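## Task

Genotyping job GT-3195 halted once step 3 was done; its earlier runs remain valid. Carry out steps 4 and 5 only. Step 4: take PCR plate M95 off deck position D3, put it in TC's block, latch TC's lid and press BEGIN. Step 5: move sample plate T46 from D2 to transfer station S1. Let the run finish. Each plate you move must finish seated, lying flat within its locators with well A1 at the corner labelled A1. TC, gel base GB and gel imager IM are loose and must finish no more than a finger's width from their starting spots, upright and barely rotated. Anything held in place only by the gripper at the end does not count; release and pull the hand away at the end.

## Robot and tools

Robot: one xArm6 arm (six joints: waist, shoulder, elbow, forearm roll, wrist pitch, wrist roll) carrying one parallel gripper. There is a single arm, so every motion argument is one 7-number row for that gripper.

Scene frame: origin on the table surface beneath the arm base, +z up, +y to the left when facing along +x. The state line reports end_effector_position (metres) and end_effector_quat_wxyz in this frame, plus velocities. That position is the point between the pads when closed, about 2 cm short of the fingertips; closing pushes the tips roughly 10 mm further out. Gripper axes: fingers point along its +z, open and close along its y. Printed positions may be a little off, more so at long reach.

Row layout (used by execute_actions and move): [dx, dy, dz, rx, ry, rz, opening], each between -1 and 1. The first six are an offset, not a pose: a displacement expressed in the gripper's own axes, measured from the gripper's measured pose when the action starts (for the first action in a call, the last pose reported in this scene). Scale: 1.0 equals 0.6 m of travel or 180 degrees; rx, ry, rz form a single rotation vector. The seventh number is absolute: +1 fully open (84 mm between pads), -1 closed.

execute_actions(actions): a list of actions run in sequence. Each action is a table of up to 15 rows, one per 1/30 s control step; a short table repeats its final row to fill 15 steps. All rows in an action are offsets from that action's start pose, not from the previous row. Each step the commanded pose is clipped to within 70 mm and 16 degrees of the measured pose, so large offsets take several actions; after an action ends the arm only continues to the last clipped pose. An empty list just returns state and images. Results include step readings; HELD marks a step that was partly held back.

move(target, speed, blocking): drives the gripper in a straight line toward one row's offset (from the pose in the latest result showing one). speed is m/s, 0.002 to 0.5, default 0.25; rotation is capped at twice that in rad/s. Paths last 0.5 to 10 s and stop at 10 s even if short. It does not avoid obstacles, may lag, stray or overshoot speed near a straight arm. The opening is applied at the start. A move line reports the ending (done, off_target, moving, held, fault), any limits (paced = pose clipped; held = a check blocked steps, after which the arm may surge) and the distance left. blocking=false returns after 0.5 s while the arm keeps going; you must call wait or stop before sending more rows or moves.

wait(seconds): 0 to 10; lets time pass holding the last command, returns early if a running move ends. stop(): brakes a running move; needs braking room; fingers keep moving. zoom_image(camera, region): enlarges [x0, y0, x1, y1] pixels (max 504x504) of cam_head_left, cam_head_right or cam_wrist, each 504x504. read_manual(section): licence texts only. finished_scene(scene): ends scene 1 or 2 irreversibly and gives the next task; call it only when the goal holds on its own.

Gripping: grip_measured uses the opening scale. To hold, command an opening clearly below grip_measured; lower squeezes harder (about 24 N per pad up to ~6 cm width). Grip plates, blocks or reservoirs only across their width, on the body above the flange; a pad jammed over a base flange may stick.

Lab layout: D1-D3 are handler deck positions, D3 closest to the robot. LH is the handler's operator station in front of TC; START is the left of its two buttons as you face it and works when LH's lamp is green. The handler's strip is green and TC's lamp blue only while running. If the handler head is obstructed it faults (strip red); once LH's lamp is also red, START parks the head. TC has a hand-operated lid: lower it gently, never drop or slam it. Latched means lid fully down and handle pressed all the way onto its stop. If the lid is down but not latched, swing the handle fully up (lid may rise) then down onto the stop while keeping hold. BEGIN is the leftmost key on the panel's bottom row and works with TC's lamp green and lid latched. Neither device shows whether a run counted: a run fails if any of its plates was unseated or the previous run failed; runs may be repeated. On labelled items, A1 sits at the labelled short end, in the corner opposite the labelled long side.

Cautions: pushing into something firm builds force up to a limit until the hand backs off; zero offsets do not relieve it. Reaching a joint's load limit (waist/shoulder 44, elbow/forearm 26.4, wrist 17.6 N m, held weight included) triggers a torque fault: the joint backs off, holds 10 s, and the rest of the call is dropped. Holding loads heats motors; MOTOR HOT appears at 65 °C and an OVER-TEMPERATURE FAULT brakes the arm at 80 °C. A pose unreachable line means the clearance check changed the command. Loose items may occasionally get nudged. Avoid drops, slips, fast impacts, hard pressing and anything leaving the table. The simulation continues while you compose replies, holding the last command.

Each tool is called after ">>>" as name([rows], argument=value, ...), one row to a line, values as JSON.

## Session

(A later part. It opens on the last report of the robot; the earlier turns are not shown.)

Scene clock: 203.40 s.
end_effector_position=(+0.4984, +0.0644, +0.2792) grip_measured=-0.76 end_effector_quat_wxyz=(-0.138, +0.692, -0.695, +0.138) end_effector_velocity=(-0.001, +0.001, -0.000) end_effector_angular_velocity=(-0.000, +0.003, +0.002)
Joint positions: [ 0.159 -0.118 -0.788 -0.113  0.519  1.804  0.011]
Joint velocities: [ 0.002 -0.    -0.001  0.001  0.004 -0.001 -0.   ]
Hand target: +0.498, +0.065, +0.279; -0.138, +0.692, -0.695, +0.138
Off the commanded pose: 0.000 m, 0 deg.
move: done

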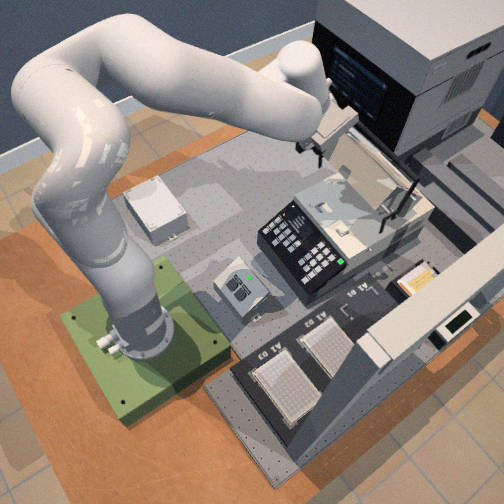

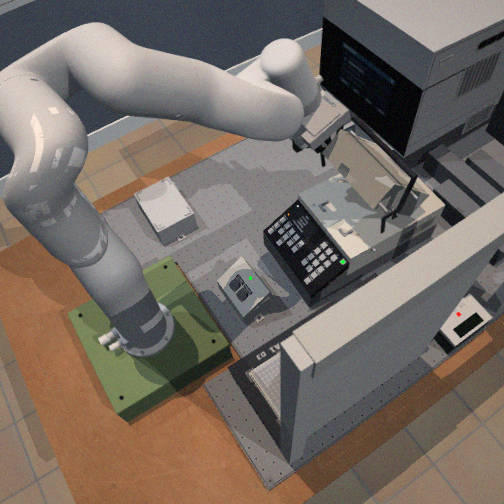

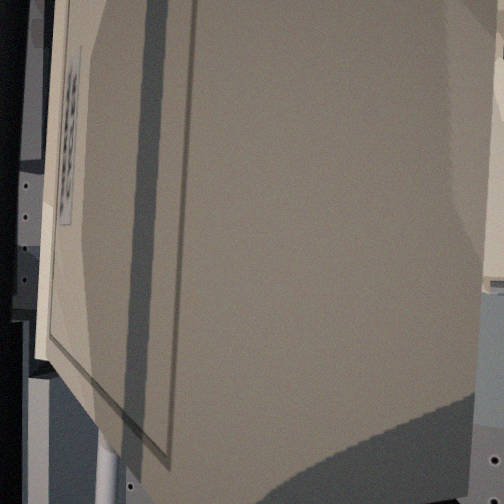

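>>> move(target=[0,-0.107,-0.018,0,0,0,-1], speed=0.02)

>>> move(target=[0,-0.102,0.016,0,0,0,-1], speed=0.02)

Scene clock: 210.03 s.
end_effector_position=(+0.5536, +0.0642, +0.3133) grip_measured=-0.32 end_effector_quat_wxyz=(-0.138, +0.692, -0.695, +0.138) end_effector_velocity=(-0.000, +0.000, -0.000) end_effector_angular_velocity=(-0.000, +0.003, +0.000)
Joint positions: [ 0.146  0.017 -1.043 -0.087  0.638  1.764  0.03 ]
Joint velocities: [ 0.     0.001 -0.002  0.001  0.004 -0.001 -0.   ]
Hand target: +0.554, +0.064, +0.314; -0.138, +0.692, -0.695, +0.138
Off the commanded pose: 0.000 m, 0 deg.
move: done

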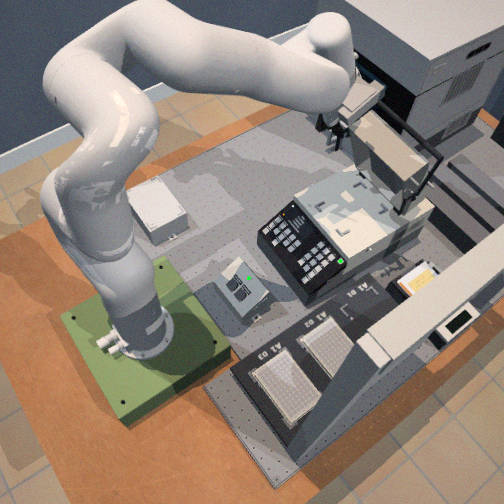

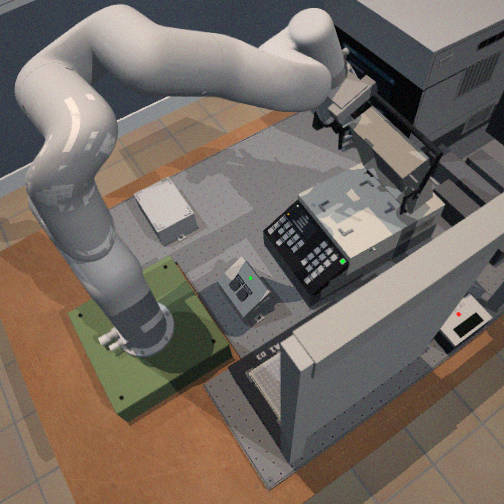

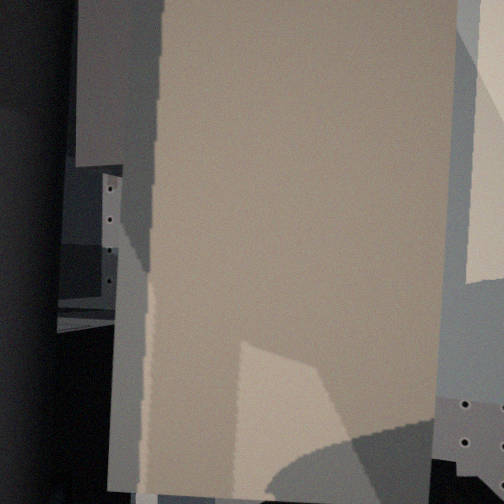

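Scene clock: 213.37 s.
end_effector_position=(+0.6126, +0.0645, +0.3282) grip_measured=-0.06 end_effector_quat_wxyz=(-0.138, +0.692, -0.695, +0.137) end_effector_velocity=(+0.001, +0.000, +0.002) end_effector_angular_velocity=(+0.000, -0.002, +0.001)
Joint positions: [ 0.135  0.198 -1.314 -0.07   0.728  1.735  0.042]
Joint velocities: [ 0.     0.001 -0.005  0.     0.003 -0.001 -0.   ]
Hand target: +0.614, +0.064, +0.328; -0.138, +0.692, -0.695, +0.138
Off the commanded pose: 0.001 m, 0 deg.
move: done

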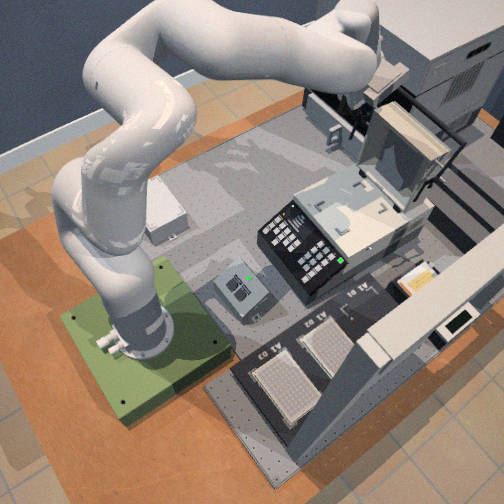

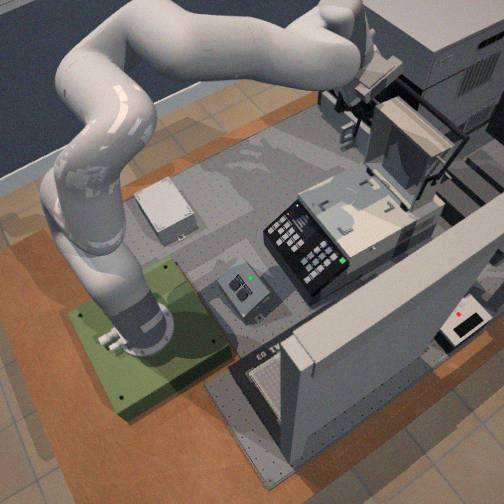

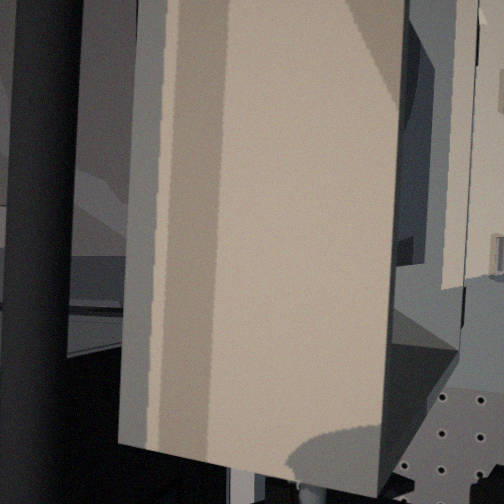

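>>> move(target=[0,0,0,0,0,0,0.25])

>>> move(target=[0,0,-0.1,0,0,0,0.25], speed=0.03)

Scene clock: 216.47 s.
end_effector_position=(+0.6125, +0.0647, +0.3276) grip_measured=+0.24 end_effector_quat_wxyz=(-0.137, +0.693, -0.695, +0.137) end_effector_velocity=(+0.000, -0.002, +0.001) end_effector_angular_velocity=(-0.001, -0.000, -0.002)
Joint positions: [ 0.135  0.199 -1.314 -0.07   0.728  1.735  0.054]
Joint velocities: [-0.002 -0.001 -0.001 -0.001  0.002  0.    -0.   ]
Hand target: +0.613, +0.064, +0.328; -0.138, +0.692, -0.695, +0.137
Off the commanded pose: 0.001 m, 0 deg.
move: done

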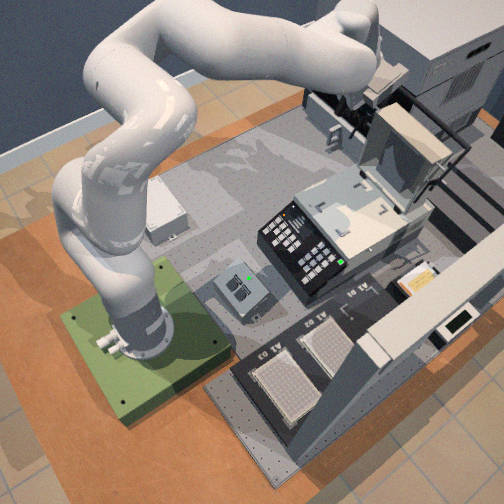

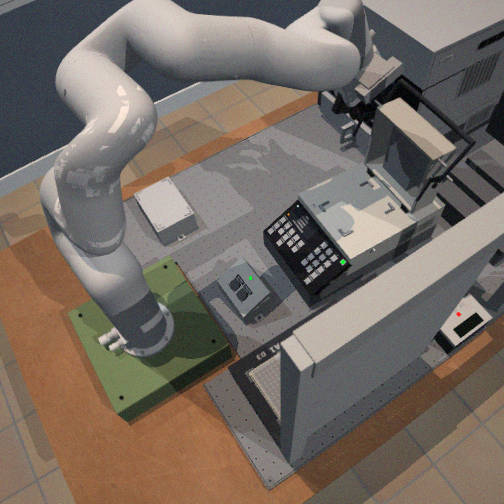

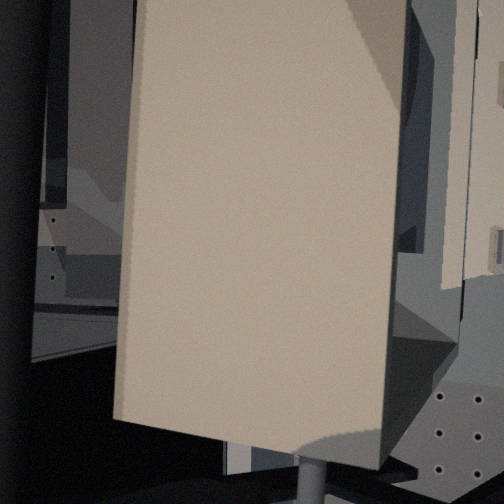

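Scene clock: 218.77 s.
end_effector_position=(+0.5898, +0.0648, +0.3829) grip_measured=+0.24 end_effector_quat_wxyz=(-0.137, +0.693, -0.695, +0.137) end_effector_velocity=(-0.001, -0.001, -0.003) end_effector_angular_velocity=(-0.000, +0.006, -0.003)
Joint positions: [ 0.142  0.089 -1.334 -0.065  0.858  1.732  0.054]
Joint velocities: [-0.002  0.001  0.003  0.     0.002  0.001 -0.   ]
Hand target: +0.590, +0.065, +0.383; -0.137, +0.693, -0.695, +0.137
Off the commanded pose: 0.000 m, 0 deg.
move: done

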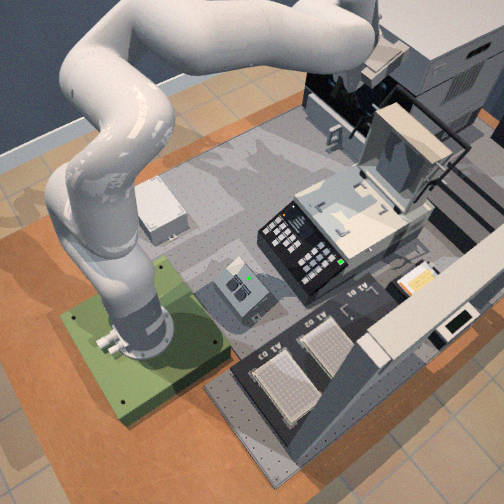

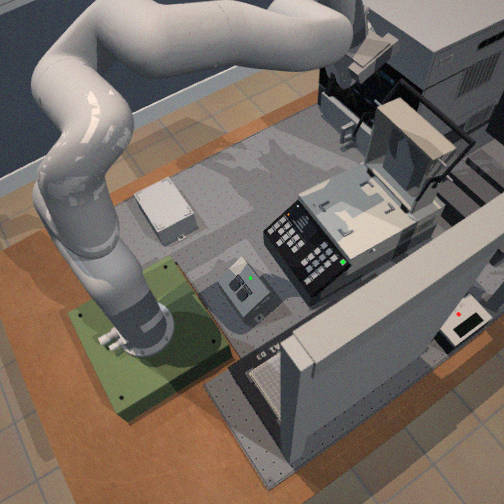

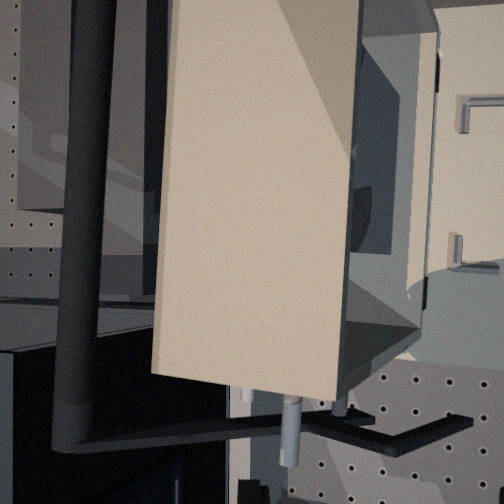

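>>> move(target=[0.192,0.4,-0.075,-0.124,0,0,0.25], speed=0.15)

>>> move(target=[0,0,0,0,0,-0.5,1])

>>> move(target=[0,0,0,0,0,-0.5,1])

Scene clock: 229.73 s.
end_effector_position=(+0.3508, -0.0502, +0.3336) grip_measured=+0.24 end_effector_quat_wxyz=(+0.000, +0.706, -0.708, +0.000) end_effector_velocity=(-0.001, +0.000, -0.000) end_effector_angular_velocity=(+0.000, +0.002, +0.001)
Joint positions: [-0.124 -0.434 -0.8   -0.002  1.232  1.434  0.054]
Joint velocities: [ 0.001 -0.003  0.003 -0.     0.002 -0.    -0.   ]
Hand target: +0.351, -0.050, +0.334; +0.000, +0.706, -0.708, +0.000
Off the commanded pose: 0.001 m, 0 deg.
move: done

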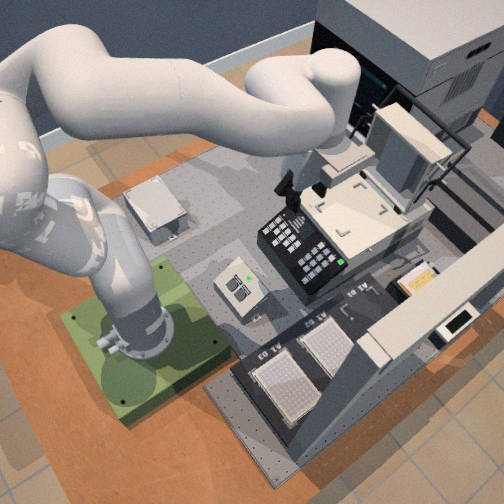

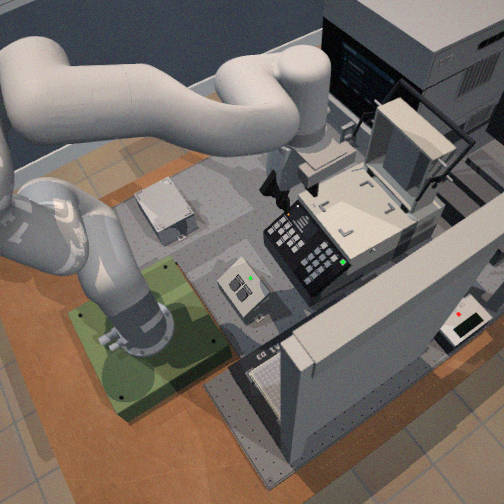

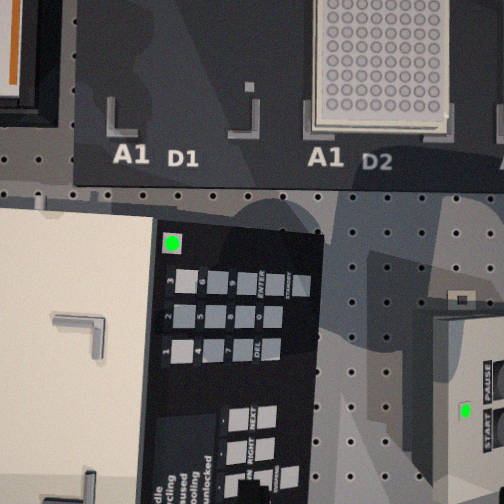

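Scene clock: 233.30 s.
end_effector_position=(+0.3508, -0.0502, +0.3336) grip_measured=+1.00 end_effector_quat_wxyz=(+0.000, +1.000, -0.002, +0.000) end_effector_velocity=(-0.000, -0.000, +0.000) end_effector_angular_velocity=(+0.001, -0.001, +0.005)
Joint positions: [-0.123 -0.434 -0.8   -0.002  1.232 -0.136  0.084]
Joint velocities: [-0.001 -0.001  0.     0.001 -0.    -0.007 -0.   ]
Hand target: +0.351, -0.050, +0.334; +0.000, +1.000, -0.001, +0.000
Off the commanded pose: 0.000 m, 0 deg.
move: done

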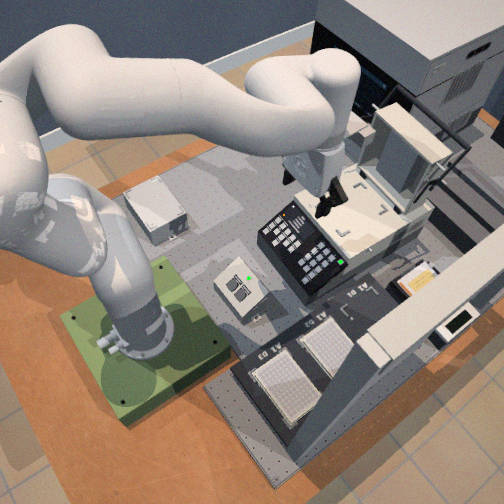

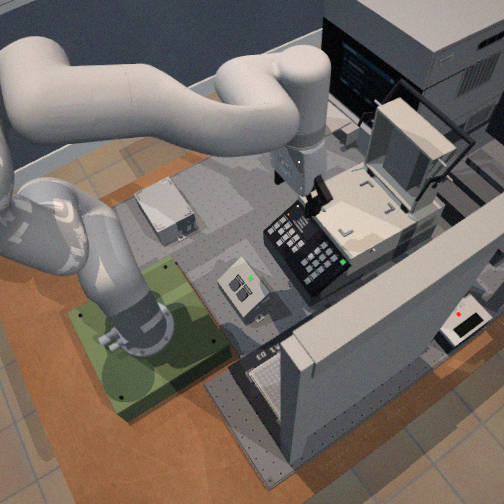

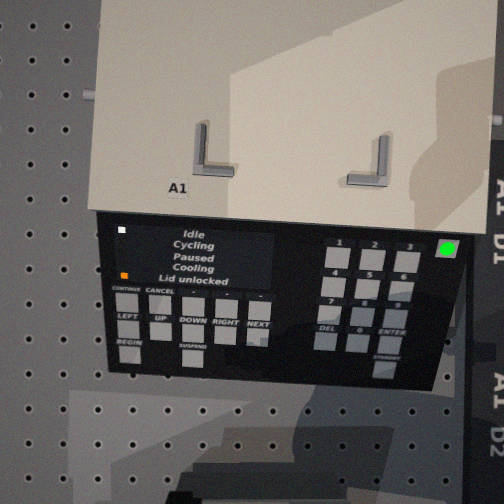

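Scene clock: 236.87 s.
end_effector_position=(+0.3508, -0.0502, +0.3336) grip_measured=+1.00 end_effector_quat_wxyz=(+0.000, +0.708, +0.706, -0.000) end_effector_velocity=(-0.000, +0.000, -0.001) end_effector_angular_velocity=(+0.001, +0.002, +0.007)
Joint positions: [-0.123 -0.434 -0.8   -0.002  1.232 -1.706  0.084]
Joint velocities: [-0.     0.001  0.001  0.001  0.    -0.008  0.   ]
Hand target: +0.351, -0.050, +0.334; +0.000, +0.708, +0.706, -0.000
Off the commanded pose: 0.000 m, 0 deg.
move: done

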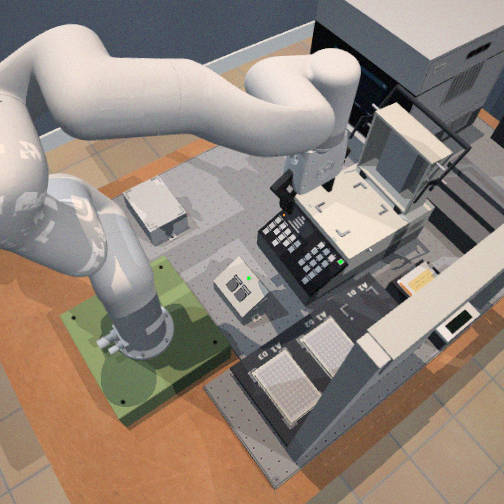

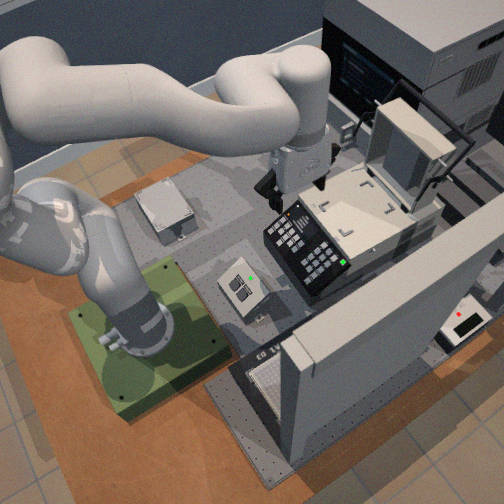

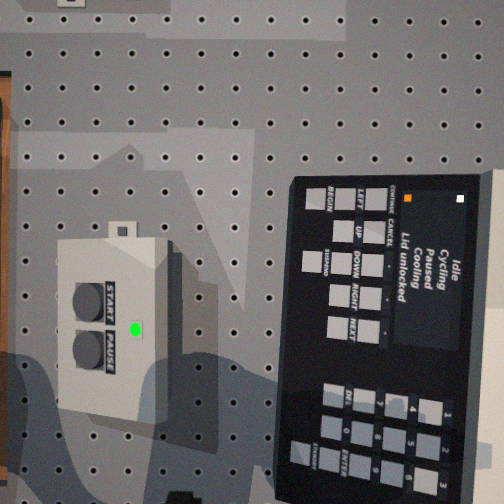

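>>> move(target=[-0.25,-0.2,0.17,0,0,0,1], speed=0.12)

>>> move(target=[-0.105,-0.085,0.12,0,0,0,1], speed=0.08)

Scene clock: 247.53 s.
end_effector_position=(+0.2305, -0.2003, +0.2322) grip_measured=+1.00 end_effector_quat_wxyz=(+0.001, +0.708, +0.706, -0.001) end_effector_velocity=(-0.001, -0.001, -0.001) end_effector_angular_velocity=(+0.001, +0.000, -0.001)
Joint positions: [-0.697 -0.525 -0.432 -0.003  0.954 -2.279  0.084]
Joint velocities: [-0.006  0.001  0.002  0.001 -0.003 -0.005 -0.   ]
Hand target: +0.230, -0.200, +0.232; +0.001, +0.708, +0.706, -0.001
Off the commanded pose: 0.001 m, 0 deg.
move: done

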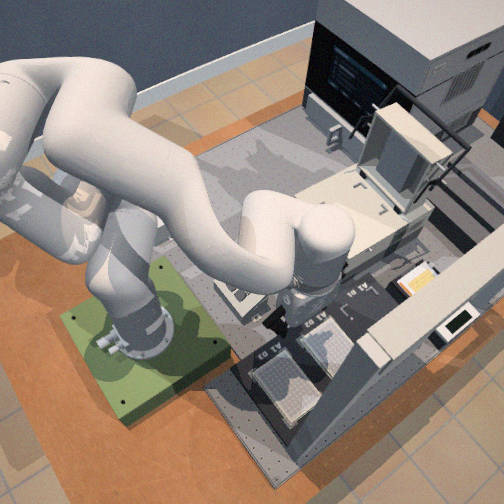

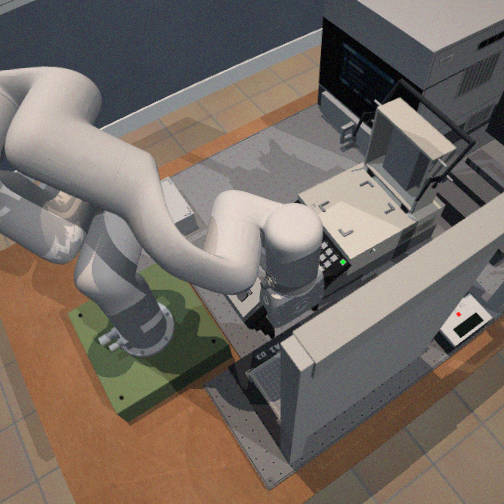

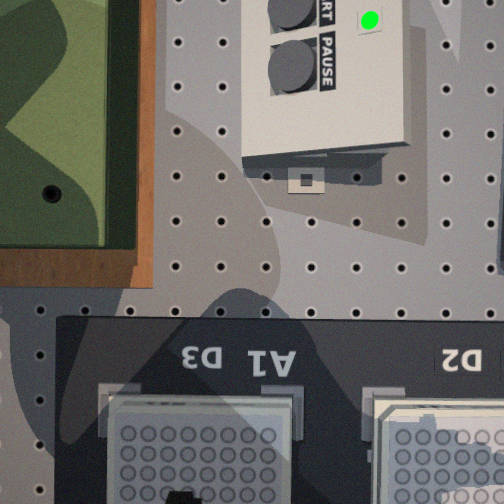

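Scene clock: 249.27 s.
end_effector_position=(+0.1793, -0.2636, +0.1606) grip_measured=+1.00 end_effector_quat_wxyz=(+0.001, +0.708, +0.706, -0.001) end_effector_velocity=(-0.000, +0.000, -0.001) end_effector_angular_velocity=(+0.002, +0.001, +0.001)
Joint positions: [-0.956 -0.296 -0.374 -0.003  0.666 -2.537  0.084]
Joint velocities: [-0.001  0.003  0.001  0.    -0.003 -0.002 -0.   ]
Hand target: +0.179, -0.264, +0.160; +0.001, +0.708, +0.706, -0.001
Off the commanded pose: 0.000 m, 0 deg.
move: done

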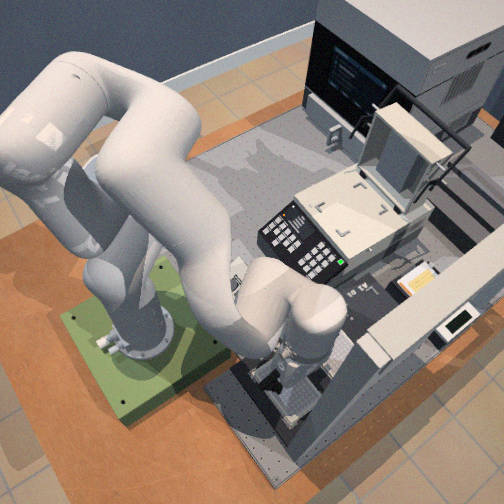

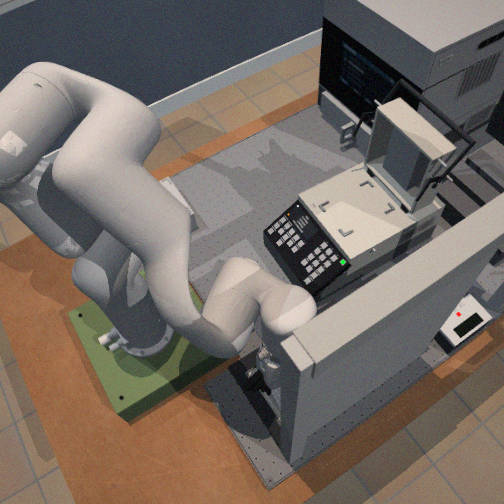

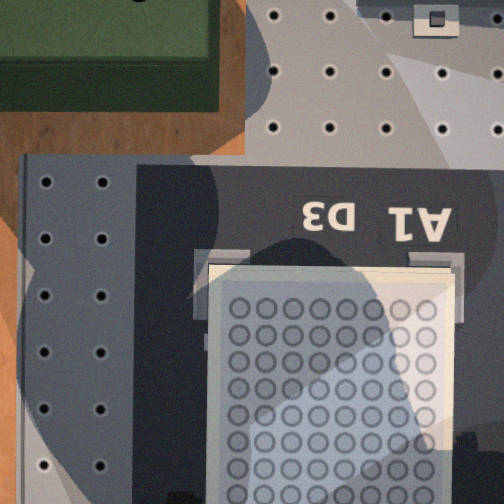

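>>> move(target=[-0.002,-0.008,0.1,0,0,0,1], speed=0.04)

Scene clock: 253.57 s.
end_effector_position=(+0.1745, -0.2650, +0.1007) grip_measured=+1.00 end_effector_quat_wxyz=(+0.001, +0.708, +0.706, -0.001) end_effector_velocity=(+0.000, -0.001, -0.000) end_effector_angular_velocity=(-0.003, -0.002, -0.001)
Joint positions: [-0.972 -0.086 -0.337 -0.005  0.418 -2.55   0.084]
Joint velocities: [-0.001  0.004 -0.001 -0.    -0.006 -0.    -0.   ]
Hand target: +0.174, -0.265, +0.101; +0.001, +0.708, +0.706, -0.001
Off the commanded pose: 0.000 m, 0 deg.
move: done

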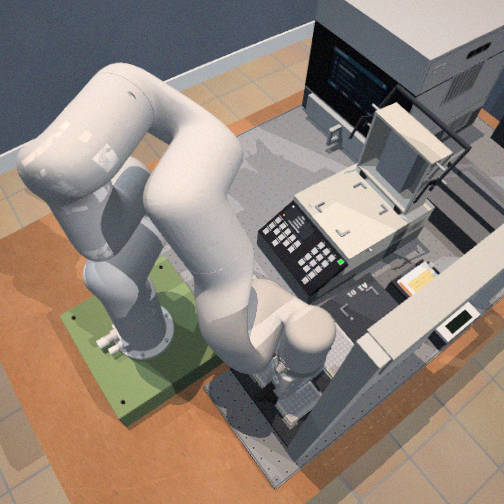

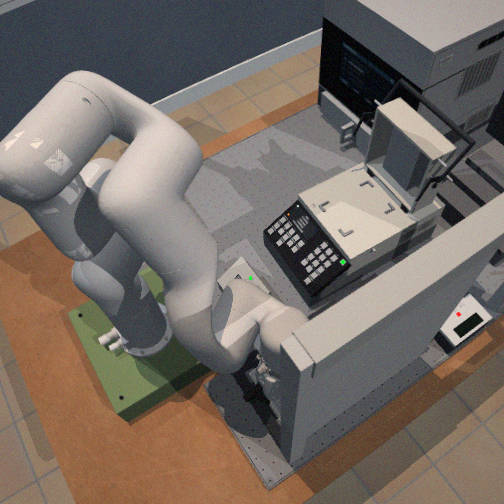

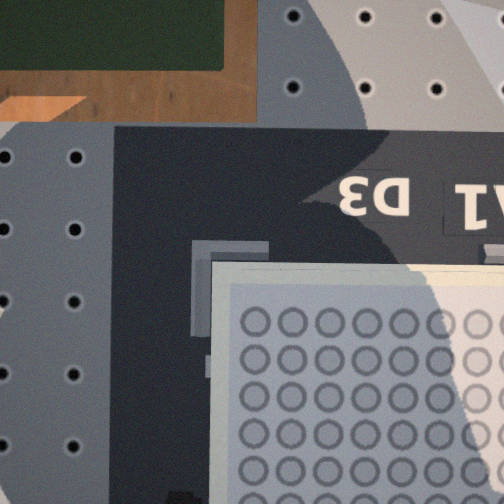

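>>> move(target=[0,0,0.043,0,0,0,1], speed=0.01)

>>> move(target=[0,0,0,0,0,0,0.65], speed=0.01)

>>> move(target=[0,0,-0.25,0,0,0,0.65], speed=0.05)

Scene clock: 275.50 s.
end_effector_position=(+0.1749, -0.2658, +0.0759) grip_measured=+1.00 end_effector_quat_wxyz=(+0.003, +0.708, +0.706, -0.002) end_effector_velocity=(+0.000, -0.000, -0.001) end_effector_angular_velocity=(+0.000, +0.000, +0.001)
Joint positions: [-0.972  0.02  -0.339 -0.007  0.312 -2.549  0.084]
Joint velocities: [ 0.001  0.007 -0.002 -0.    -0.005 -0.     0.   ]
Hand target: +0.174, -0.265, +0.075; +0.001, +0.708, +0.706, -0.001
Off the commanded pose: 0.001 m, 0 deg.
move: done

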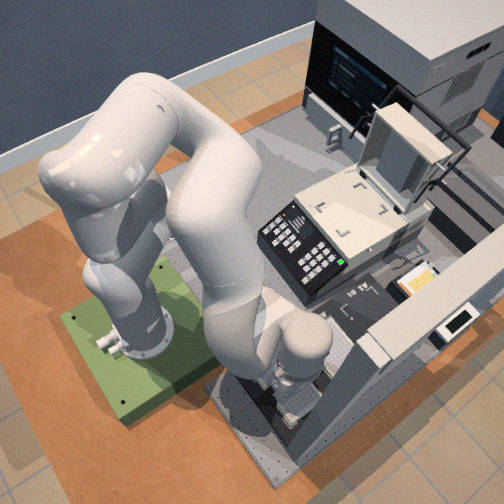

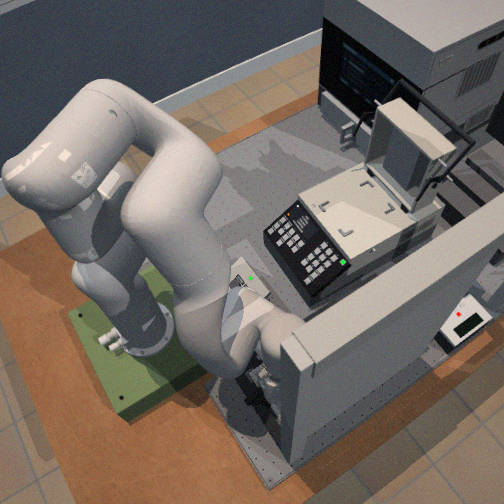

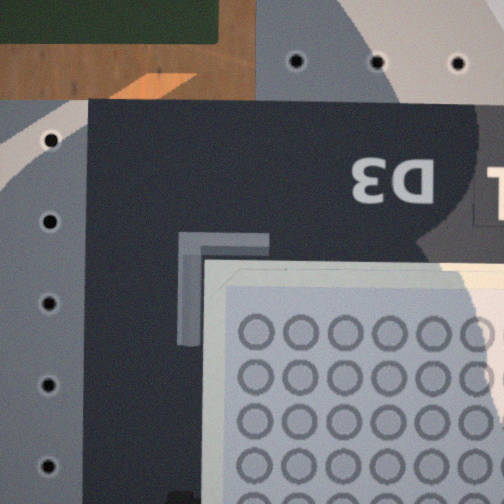

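Scene clock: 276.00 s.
end_effector_position=(+0.1750, -0.2659, +0.0760) grip_measured=+0.98 end_effector_quat_wxyz=(+0.003, +0.708, +0.706, -0.002) end_effector_velocity=(-0.000, -0.000, -0.000) end_effector_angular_velocity=(-0.000, -0.000, -0.001)
Joint positions: [-0.972  0.02  -0.339 -0.007  0.312 -2.549  0.083]
Joint velocities: [-0.     0.    -0.     0.    -0.     0.001  0.   ]
Hand target: +0.175, -0.266, +0.076; +0.003, +0.708, +0.706, -0.002
Off the commanded pose: 0.000 m, 0 deg.
move: done

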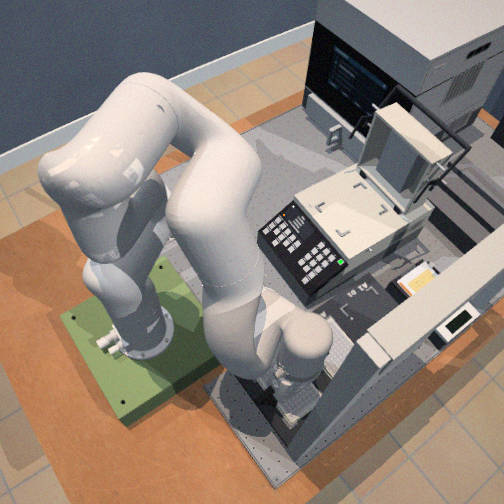

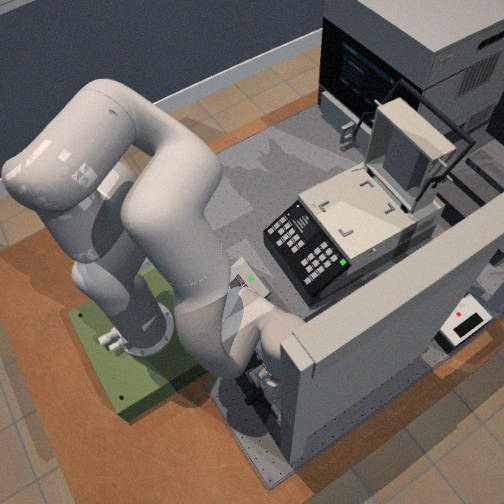

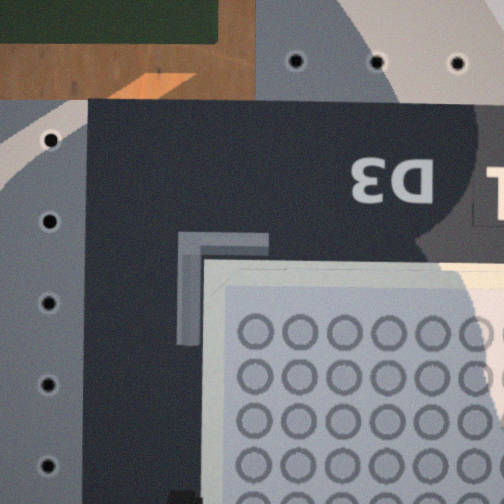

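Scene clock: 279.33 s.
end_effector_position=(+0.1749, -0.2650, +0.2258) grip_measured=+0.97 end_effector_quat_wxyz=(+0.003, +0.708, +0.706, -0.001) end_effector_velocity=(-0.000, +0.000, +0.000) end_effector_angular_velocity=(+0.002, +0.001, -0.001)
Joint positions: [-0.97  -0.466 -0.454 -0.002  0.913 -2.552  0.083]
Joint velocities: [-0.     0.001 -0.002  0.     0.004  0.     0.   ]
Hand target: +0.175, -0.265, +0.226; +0.003, +0.708, +0.706, -0.001
Off the commanded pose: 0.000 m, 0 deg.
move: done

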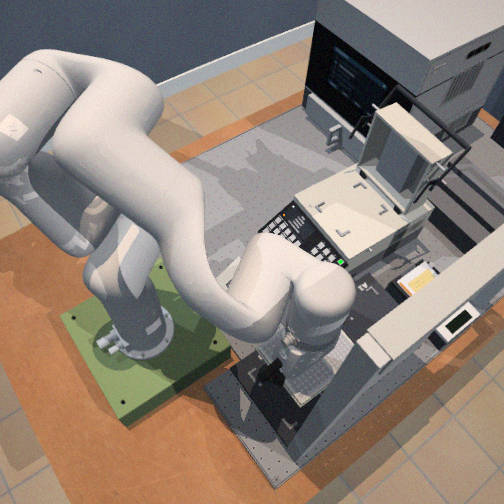

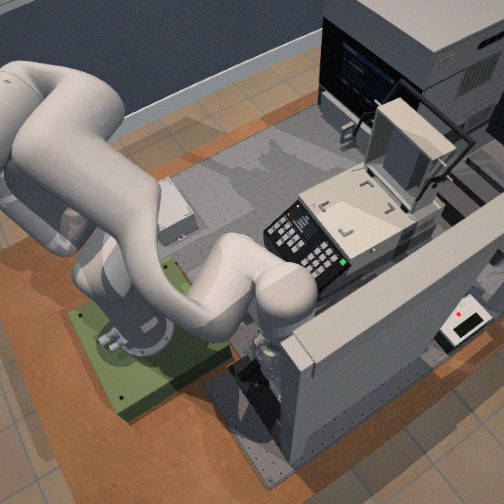

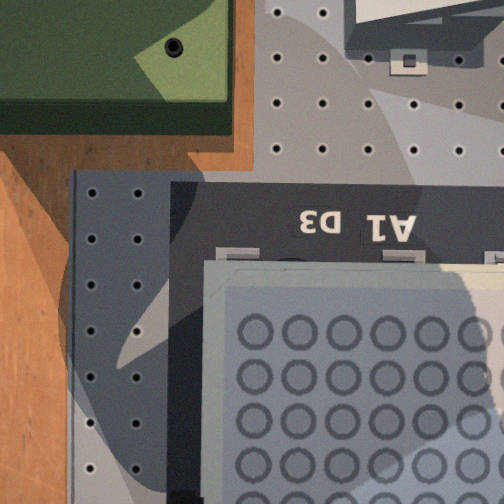

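>>> move(target=[0.35,0,-0.03,0,0,0,0.65], speed=0.1)

>>> move(target=[0.0,0.55,0,0,0,-0.48,0.65], speed=0.1)

Scene clock: 288.63 s.
end_effector_position=(+0.1752, -0.0547, +0.2428) grip_measured=+0.97 end_effector_quat_wxyz=(+0.002, +0.708, +0.706, -0.001) end_effector_velocity=(+0.000, +0.001, +0.001) end_effector_angular_velocity=(-0.003, -0.002, -0.001)
Joint positions: [-0.28  -1.194 -0.14  -0.004  1.33  -1.863  0.083]
Joint velocities: [ 0.009 -0.003 -0.001 -0.002  0.002  0.011  0.   ]
Hand target: +0.175, -0.055, +0.243; +0.002, +0.708, +0.706, -0.001
Off the commanded pose: 0.000 m, 0 deg.
move: done

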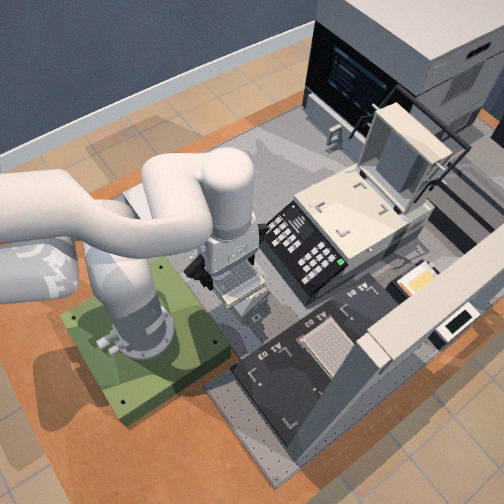

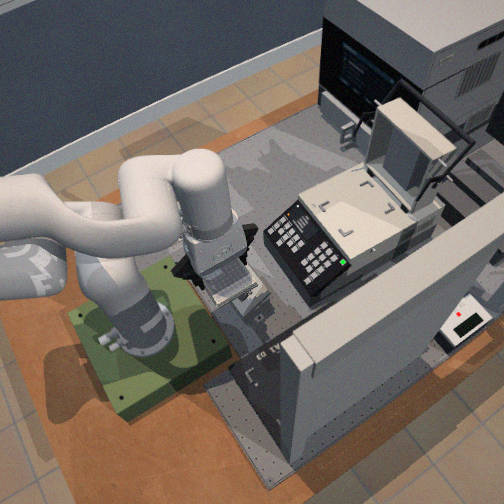

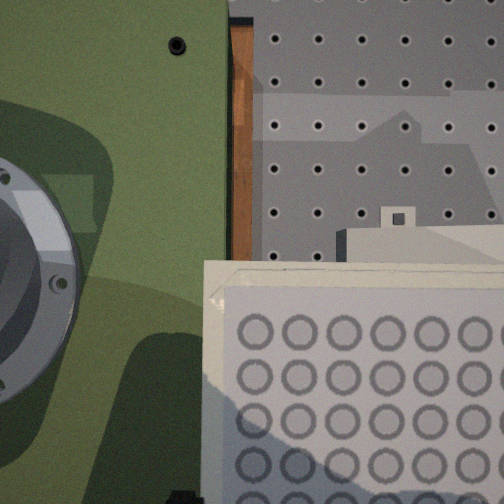

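Scene clock: 296.50 s.
end_effector_position=(+0.5051, -0.0550, +0.2430) grip_measured=+0.97 end_effector_quat_wxyz=(+0.001, +0.033, +0.999, -0.002) end_effector_velocity=(+0.001, -0.000, +0.001) end_effector_angular_velocity=(+0.000, -0.002, +0.004)
Joint positions: [-0.09   0.172 -1.168 -0.005  0.992 -3.178  0.083]
Joint velocities: [-0.001  0.001 -0.005  0.     0.002 -0.005  0.   ]
Hand target: +0.505, -0.055, +0.243; +0.001, +0.033, +0.999, -0.002
Off the commanded pose: 0.001 m, 0 deg.
move: done

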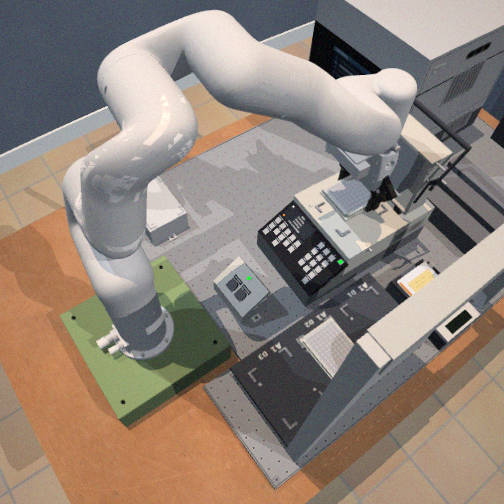

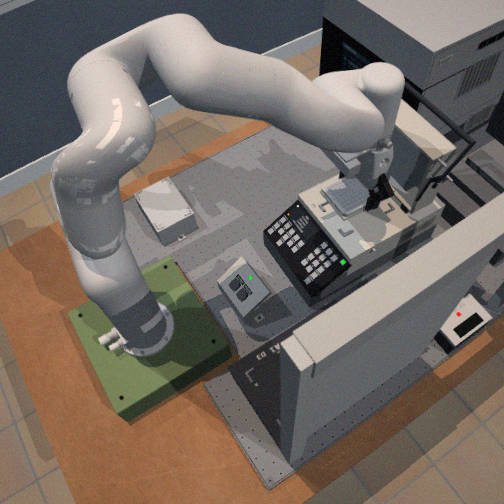

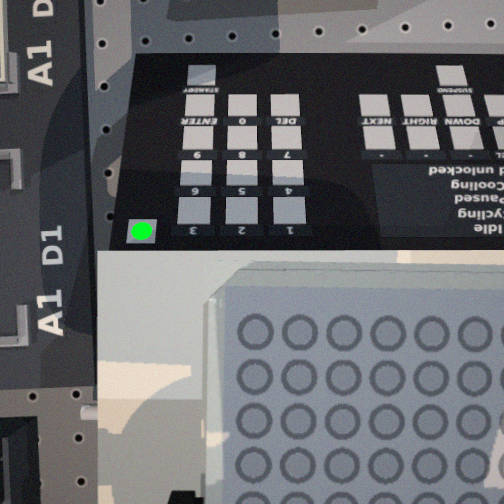

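>>> move(target=[-0.045,0.02,0.07,0,0,0,0.65], speed=0.03)

Scene clock: 308.13 s.
end_effector_position=(+0.5329, -0.0450, +0.2011) grip_measured=+0.97 end_effector_quat_wxyz=(+0.001, +0.033, +0.999, -0.002) end_effector_velocity=(+0.001, +0.000, +0.001) end_effector_angular_velocity=(-0.000, -0.003, +0.000)
Joint positions: [-0.066  0.313 -1.232 -0.006  0.915 -3.154  0.083]
Joint velocities: [ 0.    -0.    -0.001 -0.    -0.001  0.    -0.   ]
Hand target: +0.533, -0.045, +0.201; +0.001, +0.033, +0.999, -0.002
Off the commanded pose: 0.000 m, 0 deg.
move: done

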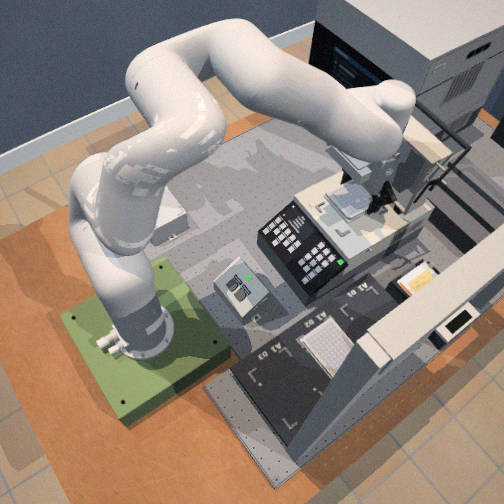

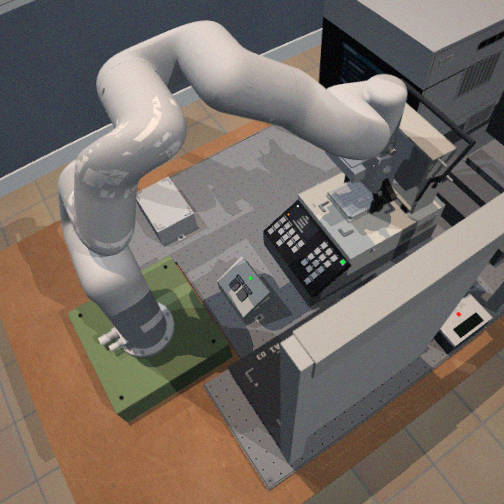

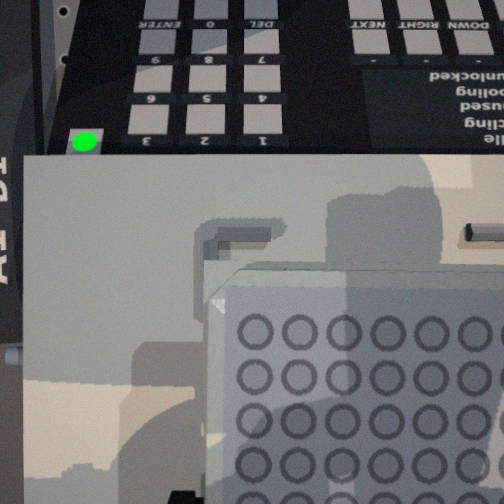

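>>> move(target=[0.006,0.001,0.035,0,0,0,0.65], speed=0.01)

Scene clock: 315.03 s.
end_effector_position=(+0.5293, -0.0442, +0.1801) grip_measured=+0.97 end_effector_quat_wxyz=(+0.001, +0.033, +0.999, -0.002) end_effector_velocity=(+0.000, +0.000, -0.000) end_effector_angular_velocity=(-0.000, -0.001, +0.000)
Joint positions: [-0.065  0.334 -1.195 -0.006  0.858 -3.152  0.083]
Joint velocities: [ 0.     0.001  0.001 -0.    -0.002  0.    -0.   ]
Hand target: +0.529, -0.044, +0.180; +0.001, +0.033, +0.999, -0.002
Off the commanded pose: 0.000 m, 0 deg.
move: done

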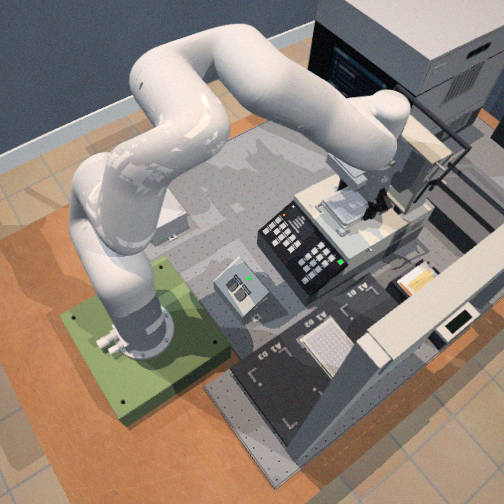

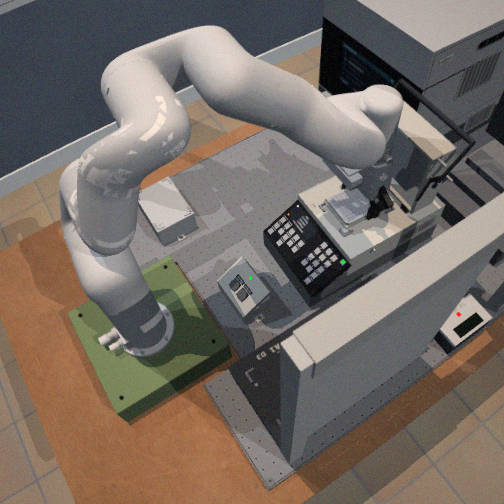

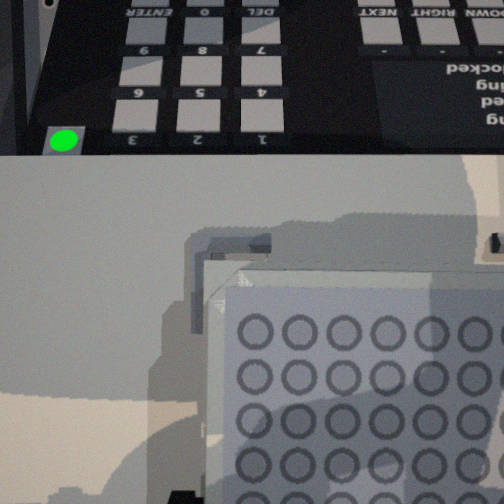

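>>> move(target=[0,0.0015,0.026,0,0,0,0.65], speed=0.005)

Scene clock: 320.43 s.
end_effector_position=(+0.5304, -0.0435, +0.1660) grip_measured=+0.97 end_effector_quat_wxyz=(+0.003, +0.033, +0.999, -0.002) end_effector_velocity=(-0.001, -0.000, -0.001) end_effector_angular_velocity=(+0.000, +0.002, -0.001)
Joint positions: [-0.064  0.359 -1.185 -0.006  0.819 -3.151  0.083]
Joint velocities: [-0.     0.002  0.001 -0.    -0.001  0.001  0.   ]
Hand target: +0.529, -0.043, +0.165; +0.001, +0.033, +0.999, -0.002
Off the commanded pose: 0.002 m, 0 deg.
move: done

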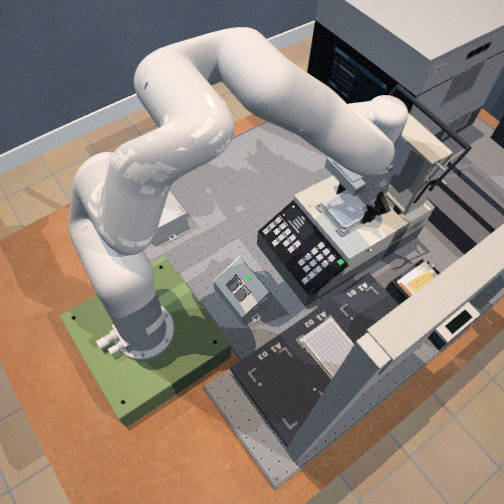

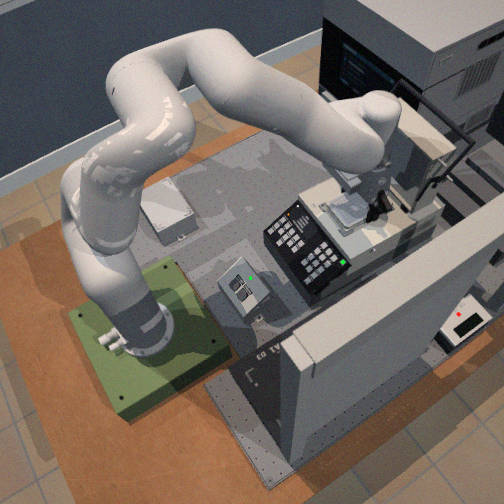

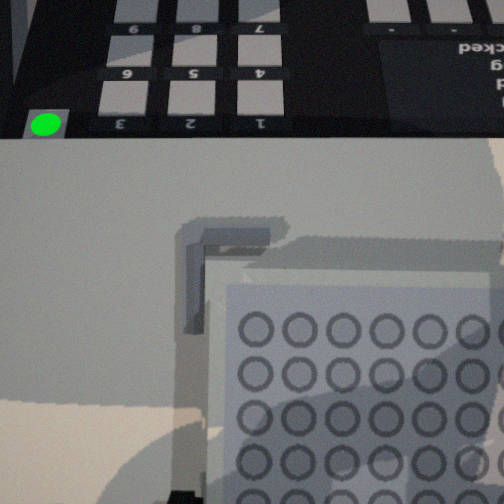

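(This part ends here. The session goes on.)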